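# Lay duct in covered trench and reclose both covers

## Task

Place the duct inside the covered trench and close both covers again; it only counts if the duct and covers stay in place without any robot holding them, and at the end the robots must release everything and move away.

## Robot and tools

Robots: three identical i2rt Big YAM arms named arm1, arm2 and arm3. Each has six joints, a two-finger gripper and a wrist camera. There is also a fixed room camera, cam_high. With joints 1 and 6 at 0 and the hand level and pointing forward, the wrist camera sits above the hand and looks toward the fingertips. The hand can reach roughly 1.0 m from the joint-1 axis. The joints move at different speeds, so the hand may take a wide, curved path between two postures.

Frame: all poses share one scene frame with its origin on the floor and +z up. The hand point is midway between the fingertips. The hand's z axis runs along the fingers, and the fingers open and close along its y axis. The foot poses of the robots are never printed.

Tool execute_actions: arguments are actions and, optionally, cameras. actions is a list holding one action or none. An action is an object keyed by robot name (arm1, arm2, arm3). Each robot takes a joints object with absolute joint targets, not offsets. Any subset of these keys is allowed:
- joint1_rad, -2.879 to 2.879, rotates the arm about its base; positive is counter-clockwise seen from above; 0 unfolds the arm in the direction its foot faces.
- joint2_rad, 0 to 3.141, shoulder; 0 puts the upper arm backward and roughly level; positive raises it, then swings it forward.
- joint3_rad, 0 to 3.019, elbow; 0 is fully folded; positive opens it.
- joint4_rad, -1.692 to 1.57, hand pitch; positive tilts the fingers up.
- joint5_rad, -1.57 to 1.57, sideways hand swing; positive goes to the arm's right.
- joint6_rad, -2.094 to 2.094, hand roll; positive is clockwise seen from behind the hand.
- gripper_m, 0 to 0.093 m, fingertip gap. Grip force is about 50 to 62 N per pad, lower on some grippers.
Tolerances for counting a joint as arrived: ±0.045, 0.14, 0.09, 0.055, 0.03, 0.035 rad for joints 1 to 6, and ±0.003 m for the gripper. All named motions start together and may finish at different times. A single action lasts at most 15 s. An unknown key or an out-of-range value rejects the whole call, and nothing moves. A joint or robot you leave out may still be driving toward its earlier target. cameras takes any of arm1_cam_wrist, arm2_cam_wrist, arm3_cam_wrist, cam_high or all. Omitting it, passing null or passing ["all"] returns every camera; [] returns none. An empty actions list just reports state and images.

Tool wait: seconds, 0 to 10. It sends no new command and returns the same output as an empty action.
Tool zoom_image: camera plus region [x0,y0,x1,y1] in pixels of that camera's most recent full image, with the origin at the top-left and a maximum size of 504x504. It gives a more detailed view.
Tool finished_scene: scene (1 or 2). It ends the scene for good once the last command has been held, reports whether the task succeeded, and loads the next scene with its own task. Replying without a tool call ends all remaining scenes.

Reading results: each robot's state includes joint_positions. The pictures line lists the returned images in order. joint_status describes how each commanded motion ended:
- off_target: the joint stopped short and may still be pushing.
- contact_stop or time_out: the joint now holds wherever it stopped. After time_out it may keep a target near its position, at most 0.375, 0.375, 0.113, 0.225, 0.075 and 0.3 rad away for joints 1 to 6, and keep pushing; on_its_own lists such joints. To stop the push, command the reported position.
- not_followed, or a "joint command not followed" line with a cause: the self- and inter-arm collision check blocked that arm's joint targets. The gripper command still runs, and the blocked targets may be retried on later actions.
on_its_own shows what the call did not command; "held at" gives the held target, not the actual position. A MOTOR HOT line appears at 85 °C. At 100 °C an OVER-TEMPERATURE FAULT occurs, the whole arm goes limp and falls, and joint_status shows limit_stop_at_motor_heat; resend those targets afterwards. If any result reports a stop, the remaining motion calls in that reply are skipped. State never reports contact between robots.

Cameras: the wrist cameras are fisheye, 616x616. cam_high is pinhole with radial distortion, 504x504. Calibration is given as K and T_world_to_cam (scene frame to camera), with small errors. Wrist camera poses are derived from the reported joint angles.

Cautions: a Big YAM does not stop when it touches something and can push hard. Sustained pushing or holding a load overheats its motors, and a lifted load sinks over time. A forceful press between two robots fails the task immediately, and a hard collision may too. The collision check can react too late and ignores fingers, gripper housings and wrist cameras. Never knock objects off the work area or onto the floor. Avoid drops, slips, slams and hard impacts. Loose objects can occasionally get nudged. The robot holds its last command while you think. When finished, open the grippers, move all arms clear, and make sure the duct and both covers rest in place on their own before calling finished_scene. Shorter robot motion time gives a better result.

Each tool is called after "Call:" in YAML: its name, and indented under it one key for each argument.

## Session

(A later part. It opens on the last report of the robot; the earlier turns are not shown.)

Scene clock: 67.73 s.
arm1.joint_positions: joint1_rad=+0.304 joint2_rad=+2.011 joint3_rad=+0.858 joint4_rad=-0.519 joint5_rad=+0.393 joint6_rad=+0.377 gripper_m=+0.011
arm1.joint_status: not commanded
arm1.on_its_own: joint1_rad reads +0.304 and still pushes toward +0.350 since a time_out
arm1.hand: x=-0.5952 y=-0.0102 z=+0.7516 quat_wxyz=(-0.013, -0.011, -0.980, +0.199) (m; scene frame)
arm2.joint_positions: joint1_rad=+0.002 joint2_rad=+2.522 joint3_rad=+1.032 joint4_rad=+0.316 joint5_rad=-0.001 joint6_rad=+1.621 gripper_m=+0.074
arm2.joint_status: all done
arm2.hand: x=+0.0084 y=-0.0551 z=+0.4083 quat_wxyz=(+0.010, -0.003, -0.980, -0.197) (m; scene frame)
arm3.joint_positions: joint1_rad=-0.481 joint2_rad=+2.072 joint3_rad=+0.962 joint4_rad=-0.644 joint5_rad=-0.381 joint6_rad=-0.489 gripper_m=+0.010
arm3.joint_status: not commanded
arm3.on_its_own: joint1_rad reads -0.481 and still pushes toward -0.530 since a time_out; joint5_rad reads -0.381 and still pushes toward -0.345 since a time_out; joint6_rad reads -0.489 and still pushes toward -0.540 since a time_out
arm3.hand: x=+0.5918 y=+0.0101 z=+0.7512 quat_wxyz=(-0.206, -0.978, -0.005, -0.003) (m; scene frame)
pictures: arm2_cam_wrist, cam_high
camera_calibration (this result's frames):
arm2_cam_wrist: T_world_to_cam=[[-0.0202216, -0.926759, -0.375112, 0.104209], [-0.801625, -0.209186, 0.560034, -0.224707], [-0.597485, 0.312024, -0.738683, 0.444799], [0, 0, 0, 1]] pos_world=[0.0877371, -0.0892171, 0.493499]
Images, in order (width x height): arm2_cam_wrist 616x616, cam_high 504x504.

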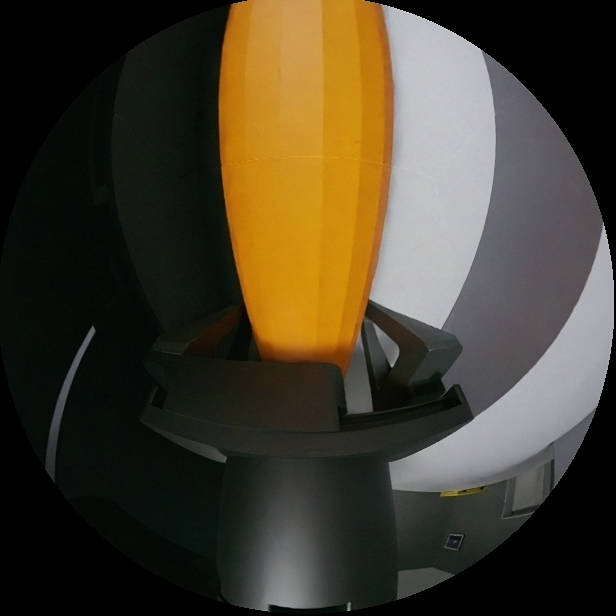

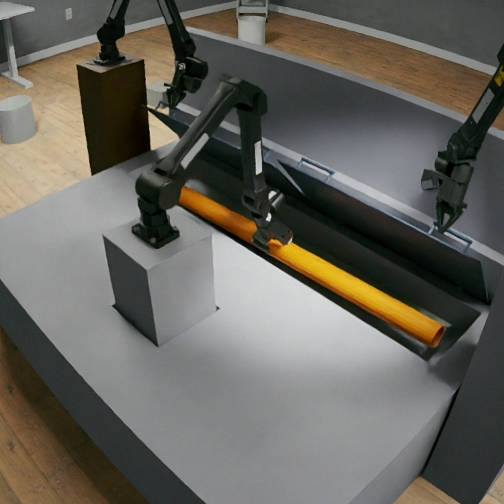

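Call:
execute_actions:
  actions:
    - {"arm2":{"joints":{"joint2_rad":2.49,"joint3_rad":1.10,"joint4_rad":0.38}}}
  cameras: ["arm2_cam_wrist","cam_high"]

Call:
zoom_image:
  camera: "cam_high"
  region: [120, 130, 504, 400]

Scene clock: 68.77 s.
arm1.joint_positions: joint1_rad=+0.304 joint2_rad=+2.011 joint3_rad=+0.858 joint4_rad=-0.519 joint5_rad=+0.393 joint6_rad=+0.377 gripper_m=+0.011
arm1.joint_status: not commanded
arm1.on_its_own: joint1_rad reads +0.304 and still pushes toward +0.350 since a time_out
arm1.hand: x=-0.5952 y=-0.0102 z=+0.7516 quat_wxyz=(-0.013, -0.011, -0.980, +0.199) (m; scene frame)
arm2.joint_positions: joint1_rad=+0.002 joint2_rad=+2.572 joint3_rad=+1.063 joint4_rad=+0.334 joint5_rad=-0.001 joint6_rad=+1.627 gripper_m=+0.074
arm2.joint_status: all done
arm2.hand: x=+0.0084 y=-0.0546 z=+0.3902 quat_wxyz=(+0.010, -0.006, -0.980, -0.196) (m; scene frame)
arm3.joint_positions: joint1_rad=-0.481 joint2_rad=+2.072 joint3_rad=+0.962 joint4_rad=-0.644 joint5_rad=-0.381 joint6_rad=-0.489 gripper_m=+0.010
arm3.joint_status: not commanded
arm3.on_its_own: joint1_rad reads -0.481 and still pushes toward -0.530 since a time_out; joint5_rad reads -0.381 and still pushes toward -0.345 since a time_out; joint6_rad reads -0.489 and still pushes toward -0.540 since a time_out
arm3.hand: x=+0.5918 y=+0.0101 z=+0.7512 quat_wxyz=(-0.206, -0.978, -0.005, -0.003) (m; scene frame)
pictures: arm2_cam_wrist, cam_high
camera_calibration (this result's frames):
arm2_cam_wrist: T_world_to_cam=[[-0.0266908, -0.926948, -0.374239, 0.0975494], [-0.801477, -0.203897, 0.562193, -0.215092], [-0.59743, 0.314949, -0.737485, 0.431029], [0, 0, 0, 1]] pos_world=[0.0877227, -0.0891855, 0.475307]
Images, in order (width x height): arm2_cam_wrist 616x616, cam_high 504x504.

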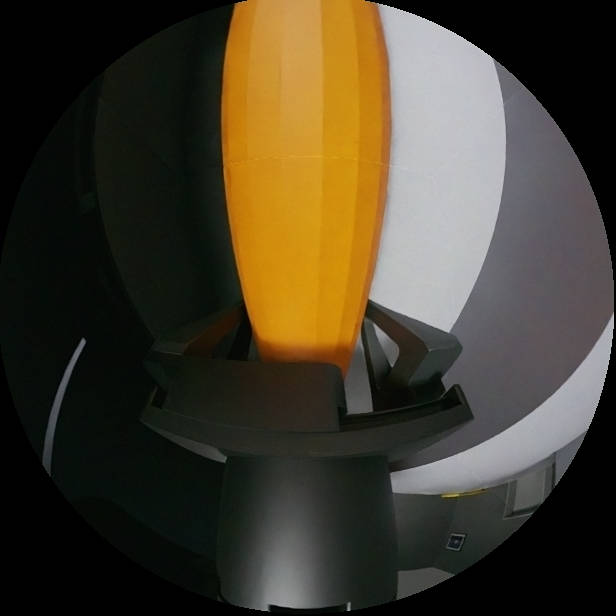

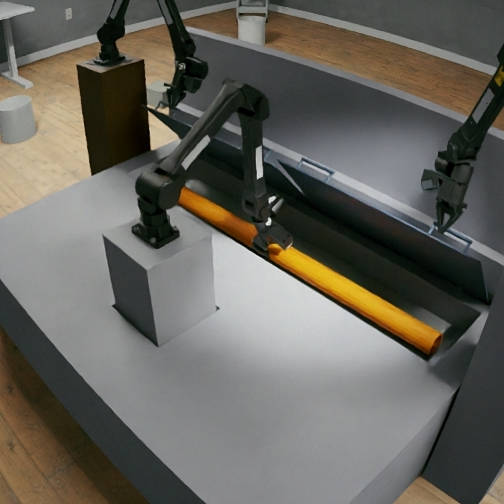

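Region (120, 130, 504, 400) of cam_high's 504x504 image, scaled by 1.312, with more detail than that image has; it fills the top 354 rows of this view, and the rest is white.

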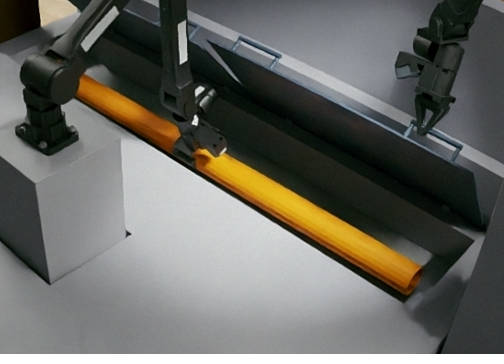

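Inside. A bit lower, then release.

Call:
execute_actions:
  actions:
    - {"arm2":{"joints":{"joint2_rad":2.53,"joint3_rad":1.125,"joint4_rad":0.39}}}
  cameras: []

Call:
execute_actions:
  actions:
    - {"arm2":{"joints":{"joint2_rad":2.58,"joint3_rad":1.10,"joint4_rad":0.36,"gripper_m":0.093}}}
  cameras: ["arm2_cam_wrist","cam_high"]

Scene clock: 69.77 s.
arm1.joint_positions: joint1_rad=+0.304 joint2_rad=+2.011 joint3_rad=+0.858 joint4_rad=-0.519 joint5_rad=+0.393 joint6_rad=+0.377 gripper_m=+0.011
arm1.joint_status: not commanded
arm1.on_its_own: joint1_rad reads +0.304 and still pushes toward +0.350 since a time_out
arm1.hand: x=-0.5952 y=-0.0102 z=+0.7516 quat_wxyz=(-0.013, -0.011, -0.980, +0.199) (m; scene frame)
arm2.joint_positions: joint1_rad=+0.002 joint2_rad=+2.605 joint3_rad=+1.089 joint4_rad=+0.345 joint5_rad=-0.001 joint6_rad=+1.628 gripper_m=+0.074
arm2.joint_status: all done
arm2.hand: x=+0.0083 y=-0.0518 z=+0.3787 quat_wxyz=(+0.011, -0.006, -0.980, -0.198) (m; scene frame)
arm3.joint_positions: joint1_rad=-0.481 joint2_rad=+2.072 joint3_rad=+0.962 joint4_rad=-0.644 joint5_rad=-0.381 joint6_rad=-0.489 gripper_m=+0.010
arm3.joint_status: not commanded
arm3.on_its_own: joint1_rad reads -0.481 and still pushes toward -0.530 since a time_out; joint5_rad reads -0.381 and still pushes toward -0.345 since a time_out; joint6_rad reads -0.489 and still pushes toward -0.540 since a time_out
arm3.hand: x=+0.5918 y=+0.0101 z=+0.7512 quat_wxyz=(-0.206, -0.978, -0.005, -0.003) (m; scene frame)
pictures: none
No camera images: the call's "cameras" was empty. Leave "cameras" out to get every camera's image.

Scene clock: 70.40 s.
arm1.joint_positions: joint1_rad=+0.304 joint2_rad=+2.011 joint3_rad=+0.858 joint4_rad=-0.519 joint5_rad=+0.393 joint6_rad=+0.377 gripper_m=+0.011
arm1.joint_status: not commanded
arm1.on_its_own: joint1_rad reads +0.304 and still pushes toward +0.350 since a time_out
arm1.hand: x=-0.5952 y=-0.0102 z=+0.7516 quat_wxyz=(-0.013, -0.011, -0.980, +0.199) (m; scene frame)
arm2.joint_positions: joint1_rad=+0.002 joint2_rad=+2.597 joint3_rad=+1.090 joint4_rad=+0.347 joint5_rad=-0.001 joint6_rad=+1.619 gripper_m=+0.093
arm2.joint_status: all done
arm2.hand: x=+0.0080 y=-0.0470 z=+0.3827 quat_wxyz=(+0.010, -0.002, -0.979, -0.204) (m; scene frame)
arm3.joint_positions: joint1_rad=-0.481 joint2_rad=+2.072 joint3_rad=+0.962 joint4_rad=-0.644 joint5_rad=-0.381 joint6_rad=-0.489 gripper_m=+0.010
arm3.joint_status: not commanded
arm3.on_its_own: joint1_rad reads -0.481 and still pushes toward -0.530 since a time_out; joint5_rad reads -0.381 and still pushes toward -0.345 since a time_out; joint6_rad reads -0.489 and still pushes toward -0.540 since a time_out
arm3.hand: x=+0.5918 y=+0.0101 z=+0.7512 quat_wxyz=(-0.206, -0.978, -0.005, -0.003) (m; scene frame)
pictures: arm2_cam_wrist, cam_high
camera_calibration (this result's frames):
arm2_cam_wrist: T_world_to_cam=[[-0.0189342, -0.921394, -0.388168, 0.10737], [-0.801312, -0.218203, 0.557034, -0.208271], [-0.597947, 0.321591, -0.734193, 0.421921], [0, 0, 0, 1]] pos_world=[0.0874296, -0.0822007, 0.467463]
Images, in order (width x height): arm2_cam_wrist 616x616, cam_high 504x504.

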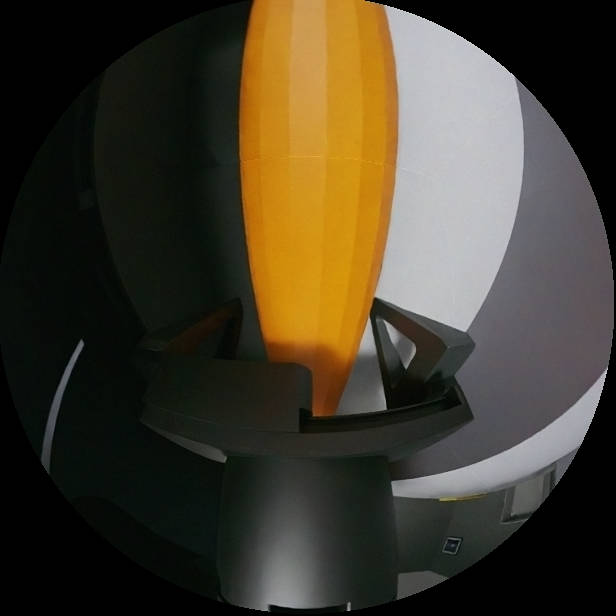

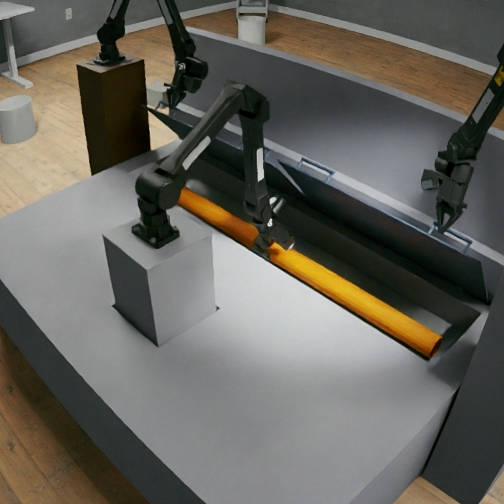

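Call:
execute_actions:
  actions:
    - {"arm2":{"joints":{"joint2_rad":2.44,"joint3_rad":0.957}}}
  cameras: []

Call:
execute_actions:
  actions:
    - {"arm2":{"joints":{"joint2_rad":2.25,"joint3_rad":0.81,"joint4_rad":0.31}}}
  cameras: []

Call:
execute_actions:
  actions:
    - {"arm2":{"joints":{"joint2_rad":1.9,"joint3_rad":0.5,"joint4_rad":0.0}}}
  cameras: ["cam_high"]

Call:
execute_actions:
  actions:
    - {"arm2":{"joints":{"joint2_rad":1.2,"joint3_rad":0.35,"joint4_rad":-0.7}},"arm1":{"joints":{"joint1_rad":0.035,"joint2_rad":2.04,"joint3_rad":0.80,"joint4_rad":-0.25,"joint5_rad":0.14,"joint6_rad":0.064}},"arm3":{"joints":{"joint1_rad":-0.225,"joint2_rad":2.07,"joint3_rad":0.85,"joint4_rad":-0.29,"joint5_rad":-0.14,"joint6_rad":-0.19}}}
  cameras: ["cam_high"]

Scene clock: 76.33 s.
arm1.joint_positions: joint1_rad=+0.304 joint2_rad=+2.011 joint3_rad=+0.858 joint4_rad=-0.519 joint5_rad=+0.393 joint6_rad=+0.377 gripper_m=+0.011
arm1.joint_status: not commanded
arm1.on_its_own: joint1_rad reads +0.304 and still pushes toward +0.350 since a time_out
arm1.hand: x=-0.5952 y=-0.0102 z=+0.7516 quat_wxyz=(-0.013, -0.011, -0.980, +0.199) (m; scene frame)
arm2.joint_positions: joint1_rad=+0.002 joint2_rad=+2.439 joint3_rad=+0.963 joint4_rad=+0.350 joint5_rad=-0.001 joint6_rad=+1.618 gripper_m=+0.093
arm2.joint_status: all done
arm2.hand: x=+0.0084 y=-0.0542 z=+0.4416 quat_wxyz=(+0.011, -0.001, -0.975, -0.220) (m; scene frame)
arm3.joint_positions: joint1_rad=-0.481 joint2_rad=+2.072 joint3_rad=+0.962 joint4_rad=-0.644 joint5_rad=-0.381 joint6_rad=-0.489 gripper_m=+0.010
arm3.joint_status: not commanded
arm3.on_its_own: joint1_rad reads -0.481 and still pushes toward -0.530 since a time_out; joint5_rad reads -0.381 and still pushes toward -0.345 since a time_out; joint6_rad reads -0.489 and still pushes toward -0.540 since a time_out
arm3.hand: x=+0.5918 y=+0.0101 z=+0.7512 quat_wxyz=(-0.206, -0.978, -0.005, -0.003) (m; scene frame)
pictures: none
No camera images: the call's "cameras" was empty. Leave "cameras" out to get every camera's image.

Scene clock: 77.30 s.
arm1.joint_positions: joint1_rad=+0.304 joint2_rad=+2.011 joint3_rad=+0.858 joint4_rad=-0.519 joint5_rad=+0.393 joint6_rad=+0.377 gripper_m=+0.011
arm1.joint_status: not commanded
arm1.on_its_own: joint1_rad reads +0.304 and still pushes toward +0.350 since a time_out
arm1.hand: x=-0.5952 y=-0.0102 z=+0.7516 quat_wxyz=(-0.013, -0.011, -0.980, +0.199) (m; scene frame)
arm2.joint_positions: joint1_rad=+0.002 joint2_rad=+2.246 joint3_rad=+0.809 joint4_rad=+0.312 joint5_rad=-0.001 joint6_rad=+1.617 gripper_m=+0.093
arm2.joint_status: all done
arm2.hand: x=+0.0096 y=-0.0818 z=+0.5039 quat_wxyz=(+0.011, -0.001, -0.975, -0.221) (m; scene frame)
arm3.joint_positions: joint1_rad=-0.481 joint2_rad=+2.072 joint3_rad=+0.962 joint4_rad=-0.644 joint5_rad=-0.381 joint6_rad=-0.489 gripper_m=+0.010
arm3.joint_status: not commanded
arm3.on_its_own: joint1_rad reads -0.481 and still pushes toward -0.530 since a time_out; joint5_rad reads -0.381 and still pushes toward -0.345 since a time_out; joint6_rad reads -0.489 and still pushes toward -0.540 since a time_out
arm3.hand: x=+0.5918 y=+0.0101 z=+0.7512 quat_wxyz=(-0.206, -0.978, -0.005, -0.003) (m; scene frame)
pictures: none
No camera images: the call's "cameras" was empty. Leave "cameras" out to get every camera's image.

Scene clock: 78.40 s.
arm1.joint_positions: joint1_rad=+0.304 joint2_rad=+2.011 joint3_rad=+0.858 joint4_rad=-0.519 joint5_rad=+0.393 joint6_rad=+0.377 gripper_m=+0.011
arm1.joint_status: not commanded
arm1.on_its_own: joint1_rad reads +0.304 and still pushes toward +0.350 since a time_out
arm1.hand: x=-0.5952 y=-0.0102 z=+0.7516 quat_wxyz=(-0.013, -0.011, -0.980, +0.199) (m; scene frame)
arm2.joint_positions: joint1_rad=+0.002 joint2_rad=+1.902 joint3_rad=+0.504 joint4_rad=+0.008 joint5_rad=-0.001 joint6_rad=+1.617 gripper_m=+0.093
arm2.joint_status: all done
arm2.hand: x=+0.0162 y=-0.2315 z=+0.5691 quat_wxyz=(+0.005, -0.001, -0.996, -0.090) (m; scene frame)
arm3.joint_positions: joint1_rad=-0.481 joint2_rad=+2.072 joint3_rad=+0.962 joint4_rad=-0.644 joint5_rad=-0.381 joint6_rad=-0.489 gripper_m=+0.010
arm3.joint_status: not commanded
arm3.on_its_own: joint1_rad reads -0.481 and still pushes toward -0.530 since a time_out; joint5_rad reads -0.381 and still pushes toward -0.345 since a time_out; joint6_rad reads -0.489 and still pushes toward -0.540 since a time_out
arm3.hand: x=+0.5918 y=+0.0101 z=+0.7512 quat_wxyz=(-0.206, -0.978, -0.005, -0.003) (m; scene frame)
pictures: cam_high
Images, in order (width x height): cam_high 504x504.

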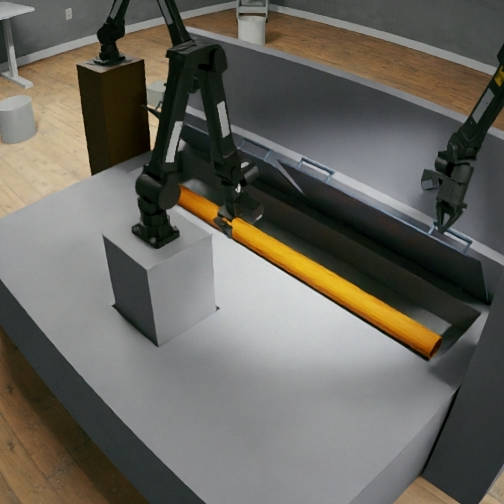

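Scene clock: 79.77 s.
arm1.joint_positions: joint1_rad=+0.016 joint2_rad=+2.111 joint3_rad=+0.803 joint4_rad=-0.249 joint5_rad=+0.152 joint6_rad=+0.071 gripper_m=+0.011
arm1.joint_status: all done
arm1.hand: x=-0.5945 y=-0.0794 z=+0.6956 quat_wxyz=(-0.004, -0.014, -0.997, +0.073) (m; scene frame)
arm2.joint_positions: joint1_rad=+0.002 joint2_rad=+1.202 joint3_rad=+0.346 joint4_rad=-0.691 joint5_rad=-0.001 joint6_rad=+1.617 gripper_m=+0.093
arm2.joint_status: all done
arm2.hand: x=+0.0212 y=-0.3453 z=+0.6948 quat_wxyz=(+0.001, -0.001, -1.000, -0.012) (m; scene frame)
arm3.joint_positions: joint1_rad=-0.200 joint2_rad=+2.145 joint3_rad=+0.848 joint4_rad=-0.293 joint5_rad=-0.157 joint6_rad=-0.168 gripper_m=+0.011
arm3.joint_status: all done
arm3.hand: x=+0.5907 y=-0.0641 z=+0.6925 quat_wxyz=(-0.076, -0.997, -0.003, -0.005) (m; scene frame)
pictures: cam_high
Images, in order (width x height): cam_high 504x504.

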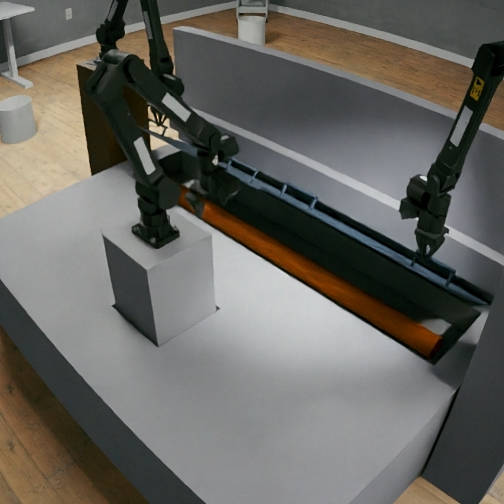

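Call:
execute_actions:
  actions:
    - {"arm1":{"joints":{"joint1_rad":-0.21,"joint2_rad":2.20,"joint3_rad":0.855,"joint4_rad":-0.16,"joint5_rad":-0.11,"joint6_rad":-0.19}},"arm3":{"joints":{"joint1_rad":0.005,"joint2_rad":2.225,"joint3_rad":0.872,"joint4_rad":-0.13,"joint5_rad":0.10,"joint6_rad":0.045}}}
  cameras: []

Call:
execute_actions:
  actions:
    - {"arm1":{"joints":{"joint1_rad":-0.40,"joint2_rad":2.48,"joint3_rad":1.045,"joint4_rad":-0.22,"joint5_rad":-0.324,"joint6_rad":-0.40}},"arm3":{"joints":{"joint1_rad":0.21,"joint2_rad":2.495,"joint3_rad":1.025,"joint4_rad":-0.13,"joint5_rad":0.33,"joint6_rad":0.255}}}
  cameras: []

Call:
execute_actions:
  actions:
    - {"arm1":{"joints":{"joint1_rad":-0.48,"joint2_rad":2.64,"joint3_rad":1.24,"joint4_rad":-0.35,"joint5_rad":-0.46,"joint6_rad":-0.52}},"arm3":{"joints":{"joint1_rad":0.30,"joint2_rad":2.655,"joint3_rad":1.20,"joint4_rad":-0.23,"joint5_rad":0.49,"joint6_rad":0.38}}}
  cameras: []

Call:
execute_actions:
  actions:
    - {"arm1":{"joints":{"joint1_rad":-0.51,"joint2_rad":2.72,"joint3_rad":1.31,"joint4_rad":-0.40,"joint5_rad":-0.515,"joint6_rad":-0.565}},"arm3":{"joints":{"joint1_rad":0.337,"joint2_rad":2.735,"joint3_rad":1.27,"joint4_rad":-0.267,"joint5_rad":0.55,"joint6_rad":0.43}}}
  cameras: ["cam_high"]

Scene clock: 81.67 s.
arm1.joint_positions: joint1_rad=-0.213 joint2_rad=+2.284 joint3_rad=+0.868 joint4_rad=-0.147 joint5_rad=-0.089 joint6_rad=-0.172 gripper_m=+0.011
arm1.joint_status: all done
arm1.hand: x=-0.5959 y=-0.1251 z=+0.6375 quat_wxyz=(-0.004, -0.007, -0.999, -0.045) (m; scene frame)
arm2.joint_positions: joint1_rad=+0.002 joint2_rad=+1.202 joint3_rad=+0.346 joint4_rad=-0.691 joint5_rad=-0.001 joint6_rad=+1.617 gripper_m=+0.093
arm2.joint_status: not commanded
arm2.hand: x=+0.0212 y=-0.3453 z=+0.6948 quat_wxyz=(+0.001, -0.001, -1.000, -0.012) (m; scene frame)
arm3.joint_positions: joint1_rad=+0.022 joint2_rad=+2.314 joint3_rad=+0.881 joint4_rad=-0.125 joint5_rad=+0.073 joint6_rad=+0.063 gripper_m=+0.011
arm3.joint_status: all done
arm3.hand: x=+0.5905 y=-0.1095 z=+0.6320 quat_wxyz=(+0.039, -0.999, +0.000, +0.001) (m; scene frame)
pictures: none
No camera images: the call's "cameras" was empty. Leave "cameras" out to get every camera's image.

Scene clock: 83.87 s.
arm1.joint_positions: joint1_rad=-0.399 joint2_rad=+2.558 joint3_rad=+1.077 joint4_rad=-0.188 joint5_rad=-0.293 joint6_rad=-0.382 gripper_m=+0.011
arm1.joint_status: joint5_rad time_out (moved -0.203 of -0.235); the others done
arm1.on_its_own: joint5_rad reads -0.293 and still pushes toward -0.324 since a time_out
arm1.hand: x=-0.5976 y=-0.1632 z=+0.5521 quat_wxyz=(-0.001, -0.004, -0.988, -0.155) (m; scene frame)
arm2.joint_positions: joint1_rad=+0.002 joint2_rad=+1.202 joint3_rad=+0.346 joint4_rad=-0.691 joint5_rad=-0.001 joint6_rad=+1.617 gripper_m=+0.093
arm2.joint_status: not commanded
arm2.hand: x=+0.0212 y=-0.3453 z=+0.6948 quat_wxyz=(+0.001, -0.001, -1.000, -0.012) (m; scene frame)
arm3.joint_positions: joint1_rad=+0.212 joint2_rad=+2.576 joint3_rad=+1.058 joint4_rad=-0.107 joint5_rad=+0.297 joint6_rad=+0.267 gripper_m=+0.011
arm3.joint_status: joint5_rad time_out (moved +0.224 of +0.257); the others done
arm3.on_its_own: joint5_rad reads +0.297 and still pushes toward +0.330 since a time_out
arm3.hand: x=+0.5899 y=-0.1450 z=+0.5489 quat_wxyz=(+0.153, -0.988, +0.002, +0.004) (m; scene frame)
pictures: none
No camera images: the call's "cameras" was empty. Leave "cameras" out to get every camera's image.

not run: a stop came earlier in this reply.

not run: a stop came earlier in this reply.

Call:
execute_actions:
  actions:
    - {"arm1":{"joints":{"joint1_rad":-0.48,"joint2_rad":2.64,"joint3_rad":1.24,"joint4_rad":-0.35,"joint5_rad":-0.45,"joint6_rad":-0.52}},"arm3":{"joints":{"joint1_rad":0.30,"joint2_rad":2.655,"joint3_rad":1.20,"joint4_rad":-0.23,"joint5_rad":0.475,"joint6_rad":0.38}}}
  cameras: []

Call:
execute_actions:
  actions:
    - {"arm1":{"joints":{"joint1_rad":-0.51,"joint2_rad":2.72,"joint3_rad":1.31,"joint4_rad":-0.40,"joint5_rad":-0.505,"joint6_rad":-0.565}},"arm3":{"joints":{"joint1_rad":0.337,"joint2_rad":2.735,"joint3_rad":1.27,"joint4_rad":-0.267,"joint5_rad":0.54,"joint6_rad":0.43}}}
  cameras: ["cam_high"]

Scene clock: 86.40 s.
arm1.joint_positions: joint1_rad=-0.475 joint2_rad=+2.722 joint3_rad=+1.251 joint4_rad=-0.300 joint5_rad=-0.414 joint6_rad=-0.495 gripper_m=+0.011
arm1.joint_status: joint5_rad time_out (moved -0.121 of -0.157); the others done
arm1.on_its_own: joint5_rad reads -0.414 and still pushes toward -0.450 since a time_out
arm1.hand: x=-0.5975 y=-0.1743 z=+0.5032 quat_wxyz=(+0.002, +0.001, -0.974, -0.229) (m; scene frame)
arm2.joint_positions: joint1_rad=+0.002 joint2_rad=+1.202 joint3_rad=+0.346 joint4_rad=-0.691 joint5_rad=-0.001 joint6_rad=+1.617 gripper_m=+0.093
arm2.joint_status: not commanded
arm2.hand: x=+0.0212 y=-0.3453 z=+0.6948 quat_wxyz=(+0.001, -0.001, -1.000, -0.012) (m; scene frame)
arm3.joint_positions: joint1_rad=+0.292 joint2_rad=+2.740 joint3_rad=+1.220 joint4_rad=-0.187 joint5_rad=+0.433 joint6_rad=+0.378 gripper_m=+0.011
arm3.joint_status: joint5_rad time_out (moved +0.136 of +0.178); the others done
arm3.on_its_own: joint5_rad reads +0.433 and still pushes toward +0.475 since a time_out
arm3.hand: x=+0.5887 y=-0.1549 z=+0.4988 quat_wxyz=(+0.227, -0.974, +0.006, +0.004) (m; scene frame)
pictures: none
No camera images: the call's "cameras" was empty. Leave "cameras" out to get every camera's image.

not run: a stop came earlier in this reply.

Essentially shut. Settle and release.

Call:
execute_actions:
  actions:
    - {"arm1":{"joints":{"joint2_rad":2.70,"joint4_rad":-0.31,"joint5_rad":-0.42}},"arm3":{"joints":{"joint2_rad":2.72,"joint4_rad":-0.2,"joint5_rad":0.44}}}
  cameras: []

Call:
execute_actions:
  actions:
    - {"arm1":{"joints":{"gripper_m":0.05}},"arm3":{"joints":{"gripper_m":0.05}}}
  cameras: []

Call:
execute_actions:
  actions:
    - {"arm1":{"joints":{"joint1_rad":-0.53,"joint2_rad":2.58,"joint3_rad":1.19}},"arm3":{"joints":{"joint1_rad":0.36,"joint2_rad":2.6,"joint3_rad":1.16}}}
  cameras: ["cam_high"]

Call:
execute_actions:
  actions:
    - {"arm1":{"joints":{"joint2_rad":1.7,"joint3_rad":0.9}},"arm3":{"joints":{"joint2_rad":1.7,"joint3_rad":0.9}}}

Scene clock: 87.47 s.
arm1.joint_positions: joint1_rad=-0.474 joint2_rad=+2.724 joint3_rad=+1.252 joint4_rad=-0.299 joint5_rad=-0.409 joint6_rad=-0.496 gripper_m=+0.011
arm1.joint_status: all done
arm1.hand: x=-0.5979 y=-0.1747 z=+0.5023 quat_wxyz=(+0.003, +0.001, -0.974, -0.227) (m; scene frame)
arm2.joint_positions: joint1_rad=+0.002 joint2_rad=+1.202 joint3_rad=+0.346 joint4_rad=-0.691 joint5_rad=-0.001 joint6_rad=+1.617 gripper_m=+0.093
arm2.joint_status: not commanded
arm2.hand: x=+0.0212 y=-0.3453 z=+0.6948 quat_wxyz=(+0.001, -0.001, -1.000, -0.012) (m; scene frame)
arm3.joint_positions: joint1_rad=+0.291 joint2_rad=+2.742 joint3_rad=+1.220 joint4_rad=-0.187 joint5_rad=+0.427 joint6_rad=+0.378 gripper_m=+0.011
arm3.joint_status: all done
arm3.hand: x=+0.5896 y=-0.1553 z=+0.4975 quat_wxyz=(+0.224, -0.974, +0.006, +0.003) (m; scene frame)
pictures: none
No camera images: the call's "cameras" was empty. Leave "cameras" out to get every camera's image.

Scene clock: 88.10 s.
arm1.joint_positions: joint1_rad=-0.475 joint2_rad=+2.723 joint3_rad=+1.244 joint4_rad=-0.299 joint5_rad=-0.417 joint6_rad=-0.510 gripper_m=+0.050
arm1.joint_status: all done
arm1.hand: x=-0.6009 y=-0.1721 z=+0.5032 quat_wxyz=(+0.002, +0.007, -0.973, -0.231) (m; scene frame)
arm2.joint_positions: joint1_rad=+0.002 joint2_rad=+1.202 joint3_rad=+0.346 joint4_rad=-0.691 joint5_rad=-0.001 joint6_rad=+1.617 gripper_m=+0.093
arm2.joint_status: not commanded
arm2.hand: x=+0.0212 y=-0.3453 z=+0.6948 quat_wxyz=(+0.001, -0.001, -1.000, -0.012) (m; scene frame)
arm3.joint_positions: joint1_rad=+0.293 joint2_rad=+2.740 joint3_rad=+1.202 joint4_rad=-0.187 joint5_rad=+0.435 joint6_rad=+0.378 gripper_m=+0.050
arm3.joint_status: all done
arm3.hand: x=+0.5988 y=-0.1515 z=+0.4994 quat_wxyz=(+0.230, -0.973, +0.003, -0.003) (m; scene frame)
pictures: none
No camera images: the call's "cameras" was empty. Leave "cameras" out to get every camera's image.

Scene clock: 89.10 s.
arm1.joint_positions: joint1_rad=-0.529 joint2_rad=+2.599 joint3_rad=+1.191 joint4_rad=-0.304 joint5_rad=-0.418 joint6_rad=-0.510 gripper_m=+0.050
arm1.joint_status: all done
arm1.hand: x=-0.5825 y=-0.2054 z=+0.5492 quat_wxyz=(-0.032, -0.013, -0.976, -0.217) (m; scene frame)
arm2.joint_positions: joint1_rad=+0.002 joint2_rad=+1.202 joint3_rad=+0.346 joint4_rad=-0.691 joint5_rad=-0.001 joint6_rad=+1.617 gripper_m=+0.093
arm2.joint_status: not commanded
arm2.hand: x=+0.0212 y=-0.3453 z=+0.6948 quat_wxyz=(+0.001, -0.001, -1.000, -0.012) (m; scene frame)
arm3.joint_positions: joint1_rad=+0.367 joint2_rad=+2.608 joint3_rad=+1.162 joint4_rad=-0.192 joint5_rad=+0.435 joint6_rad=+0.378 gripper_m=+0.050
arm3.joint_status: all done
arm3.hand: x=+0.5662 y=-0.1951 z=+0.5477 quat_wxyz=(+0.215, -0.975, -0.023, +0.044) (m; scene frame)
pictures: cam_high
Images, in order (width x height): cam_high 504x504.

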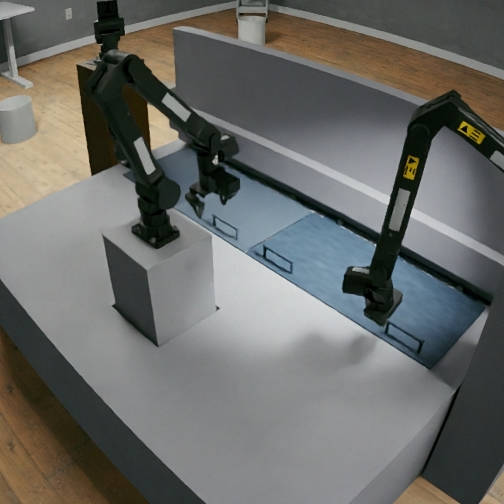

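Scene clock: 90.57 s.
arm1.joint_positions: joint1_rad=-0.529 joint2_rad=+1.708 joint3_rad=+0.894 joint4_rad=-0.307 joint5_rad=-0.418 joint6_rad=-0.510 gripper_m=+0.050
arm1.joint_status: all done
arm1.hand: x=-0.4950 y=-0.2518 z=+0.8961 quat_wxyz=(-0.282, +0.049, -0.955, -0.073) (m; scene frame)
arm2.joint_positions: joint1_rad=+0.002 joint2_rad=+1.202 joint3_rad=+0.346 joint4_rad=-0.691 joint5_rad=-0.001 joint6_rad=+1.617 gripper_m=+0.093
arm2.joint_status: not commanded
arm2.hand: x=+0.0212 y=-0.3453 z=+0.6948 quat_wxyz=(+0.001, -0.001, -1.000, -0.012) (m; scene frame)
arm3.joint_positions: joint1_rad=+0.367 joint2_rad=+1.701 joint3_rad=+0.895 joint4_rad=-0.196 joint5_rad=+0.436 joint6_rad=+0.378 gripper_m=+0.050
arm3.joint_status: all done
arm3.hand: x=+0.4573 y=-0.2414 z=+0.9175 quat_wxyz=(+0.090, -0.940, +0.046, +0.325) (m; scene frame)
pictures: arm1_cam_wrist, arm2_cam_wrist, arm3_cam_wrist, cam_high
camera_calibration (this result's frames):
arm1_cam_wrist: T_world_to_cam=[[0.137218, -0.984453, -0.109647, -0.0809345], [-0.989403, -0.141521, 0.0324431, -0.546963], [-0.0474562, 0.104034, -0.993441, 1.01634], [0, 0, 0, 1]] pos_world=[-0.48183, -0.262817, 1.01855]
arm2_cam_wrist: T_world_to_cam=[[-0.0135617, -0.999834, -0.0121777, -0.334527], [-0.811227, 0.00388174, 0.584718, -0.37901], [-0.584574, 0.0178087, -0.811145, 0.703191], [0, 0, 0, 1]] pos_world=[0.0990673, -0.345523, 0.787931]
arm3_cam_wrist: T_world_to_cam=[[0.147108, 0.979004, 0.141102, 0.037877], [0.98793, -0.138432, -0.0695047, -0.408618], [-0.0485124, 0.149624, -0.987552, 1.08904], [0, 0, 0, 1]] pos_world=[0.450946, -0.256593, 1.04174]
Images, in order (width x height): arm1_cam_wrist 616x616, arm2_cam_wrist 616x616, arm3_cam_wrist 616x616, cam_high 504x504.

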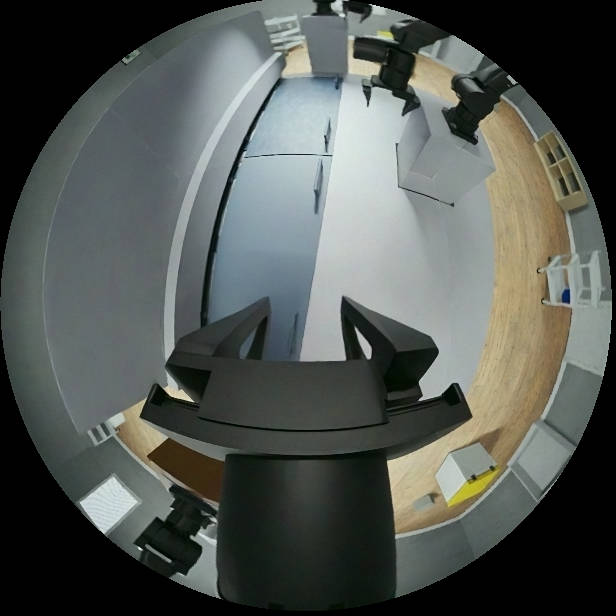

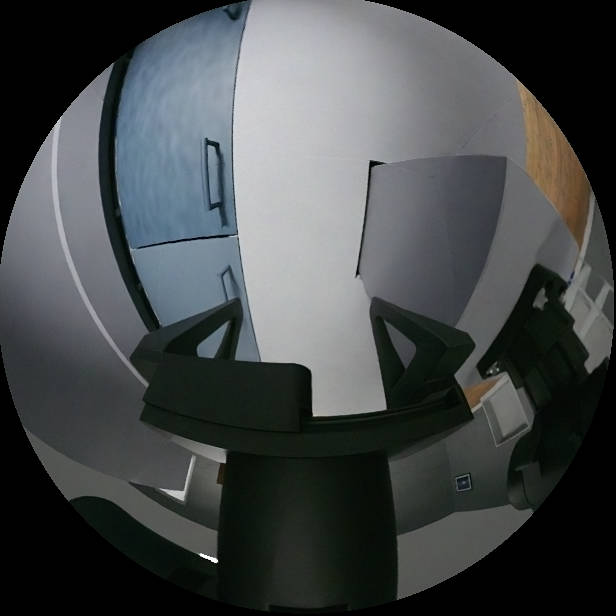

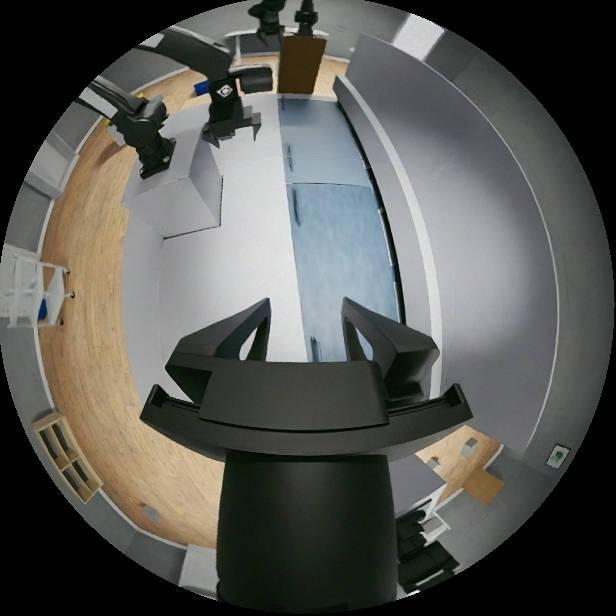

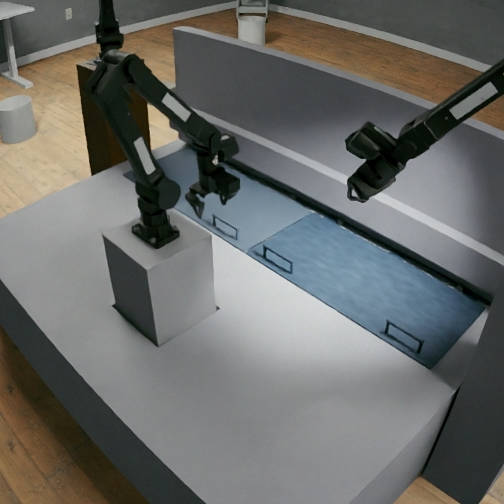

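Call:
finished_scene:
  scene: 1

The scene is finished: the task was done.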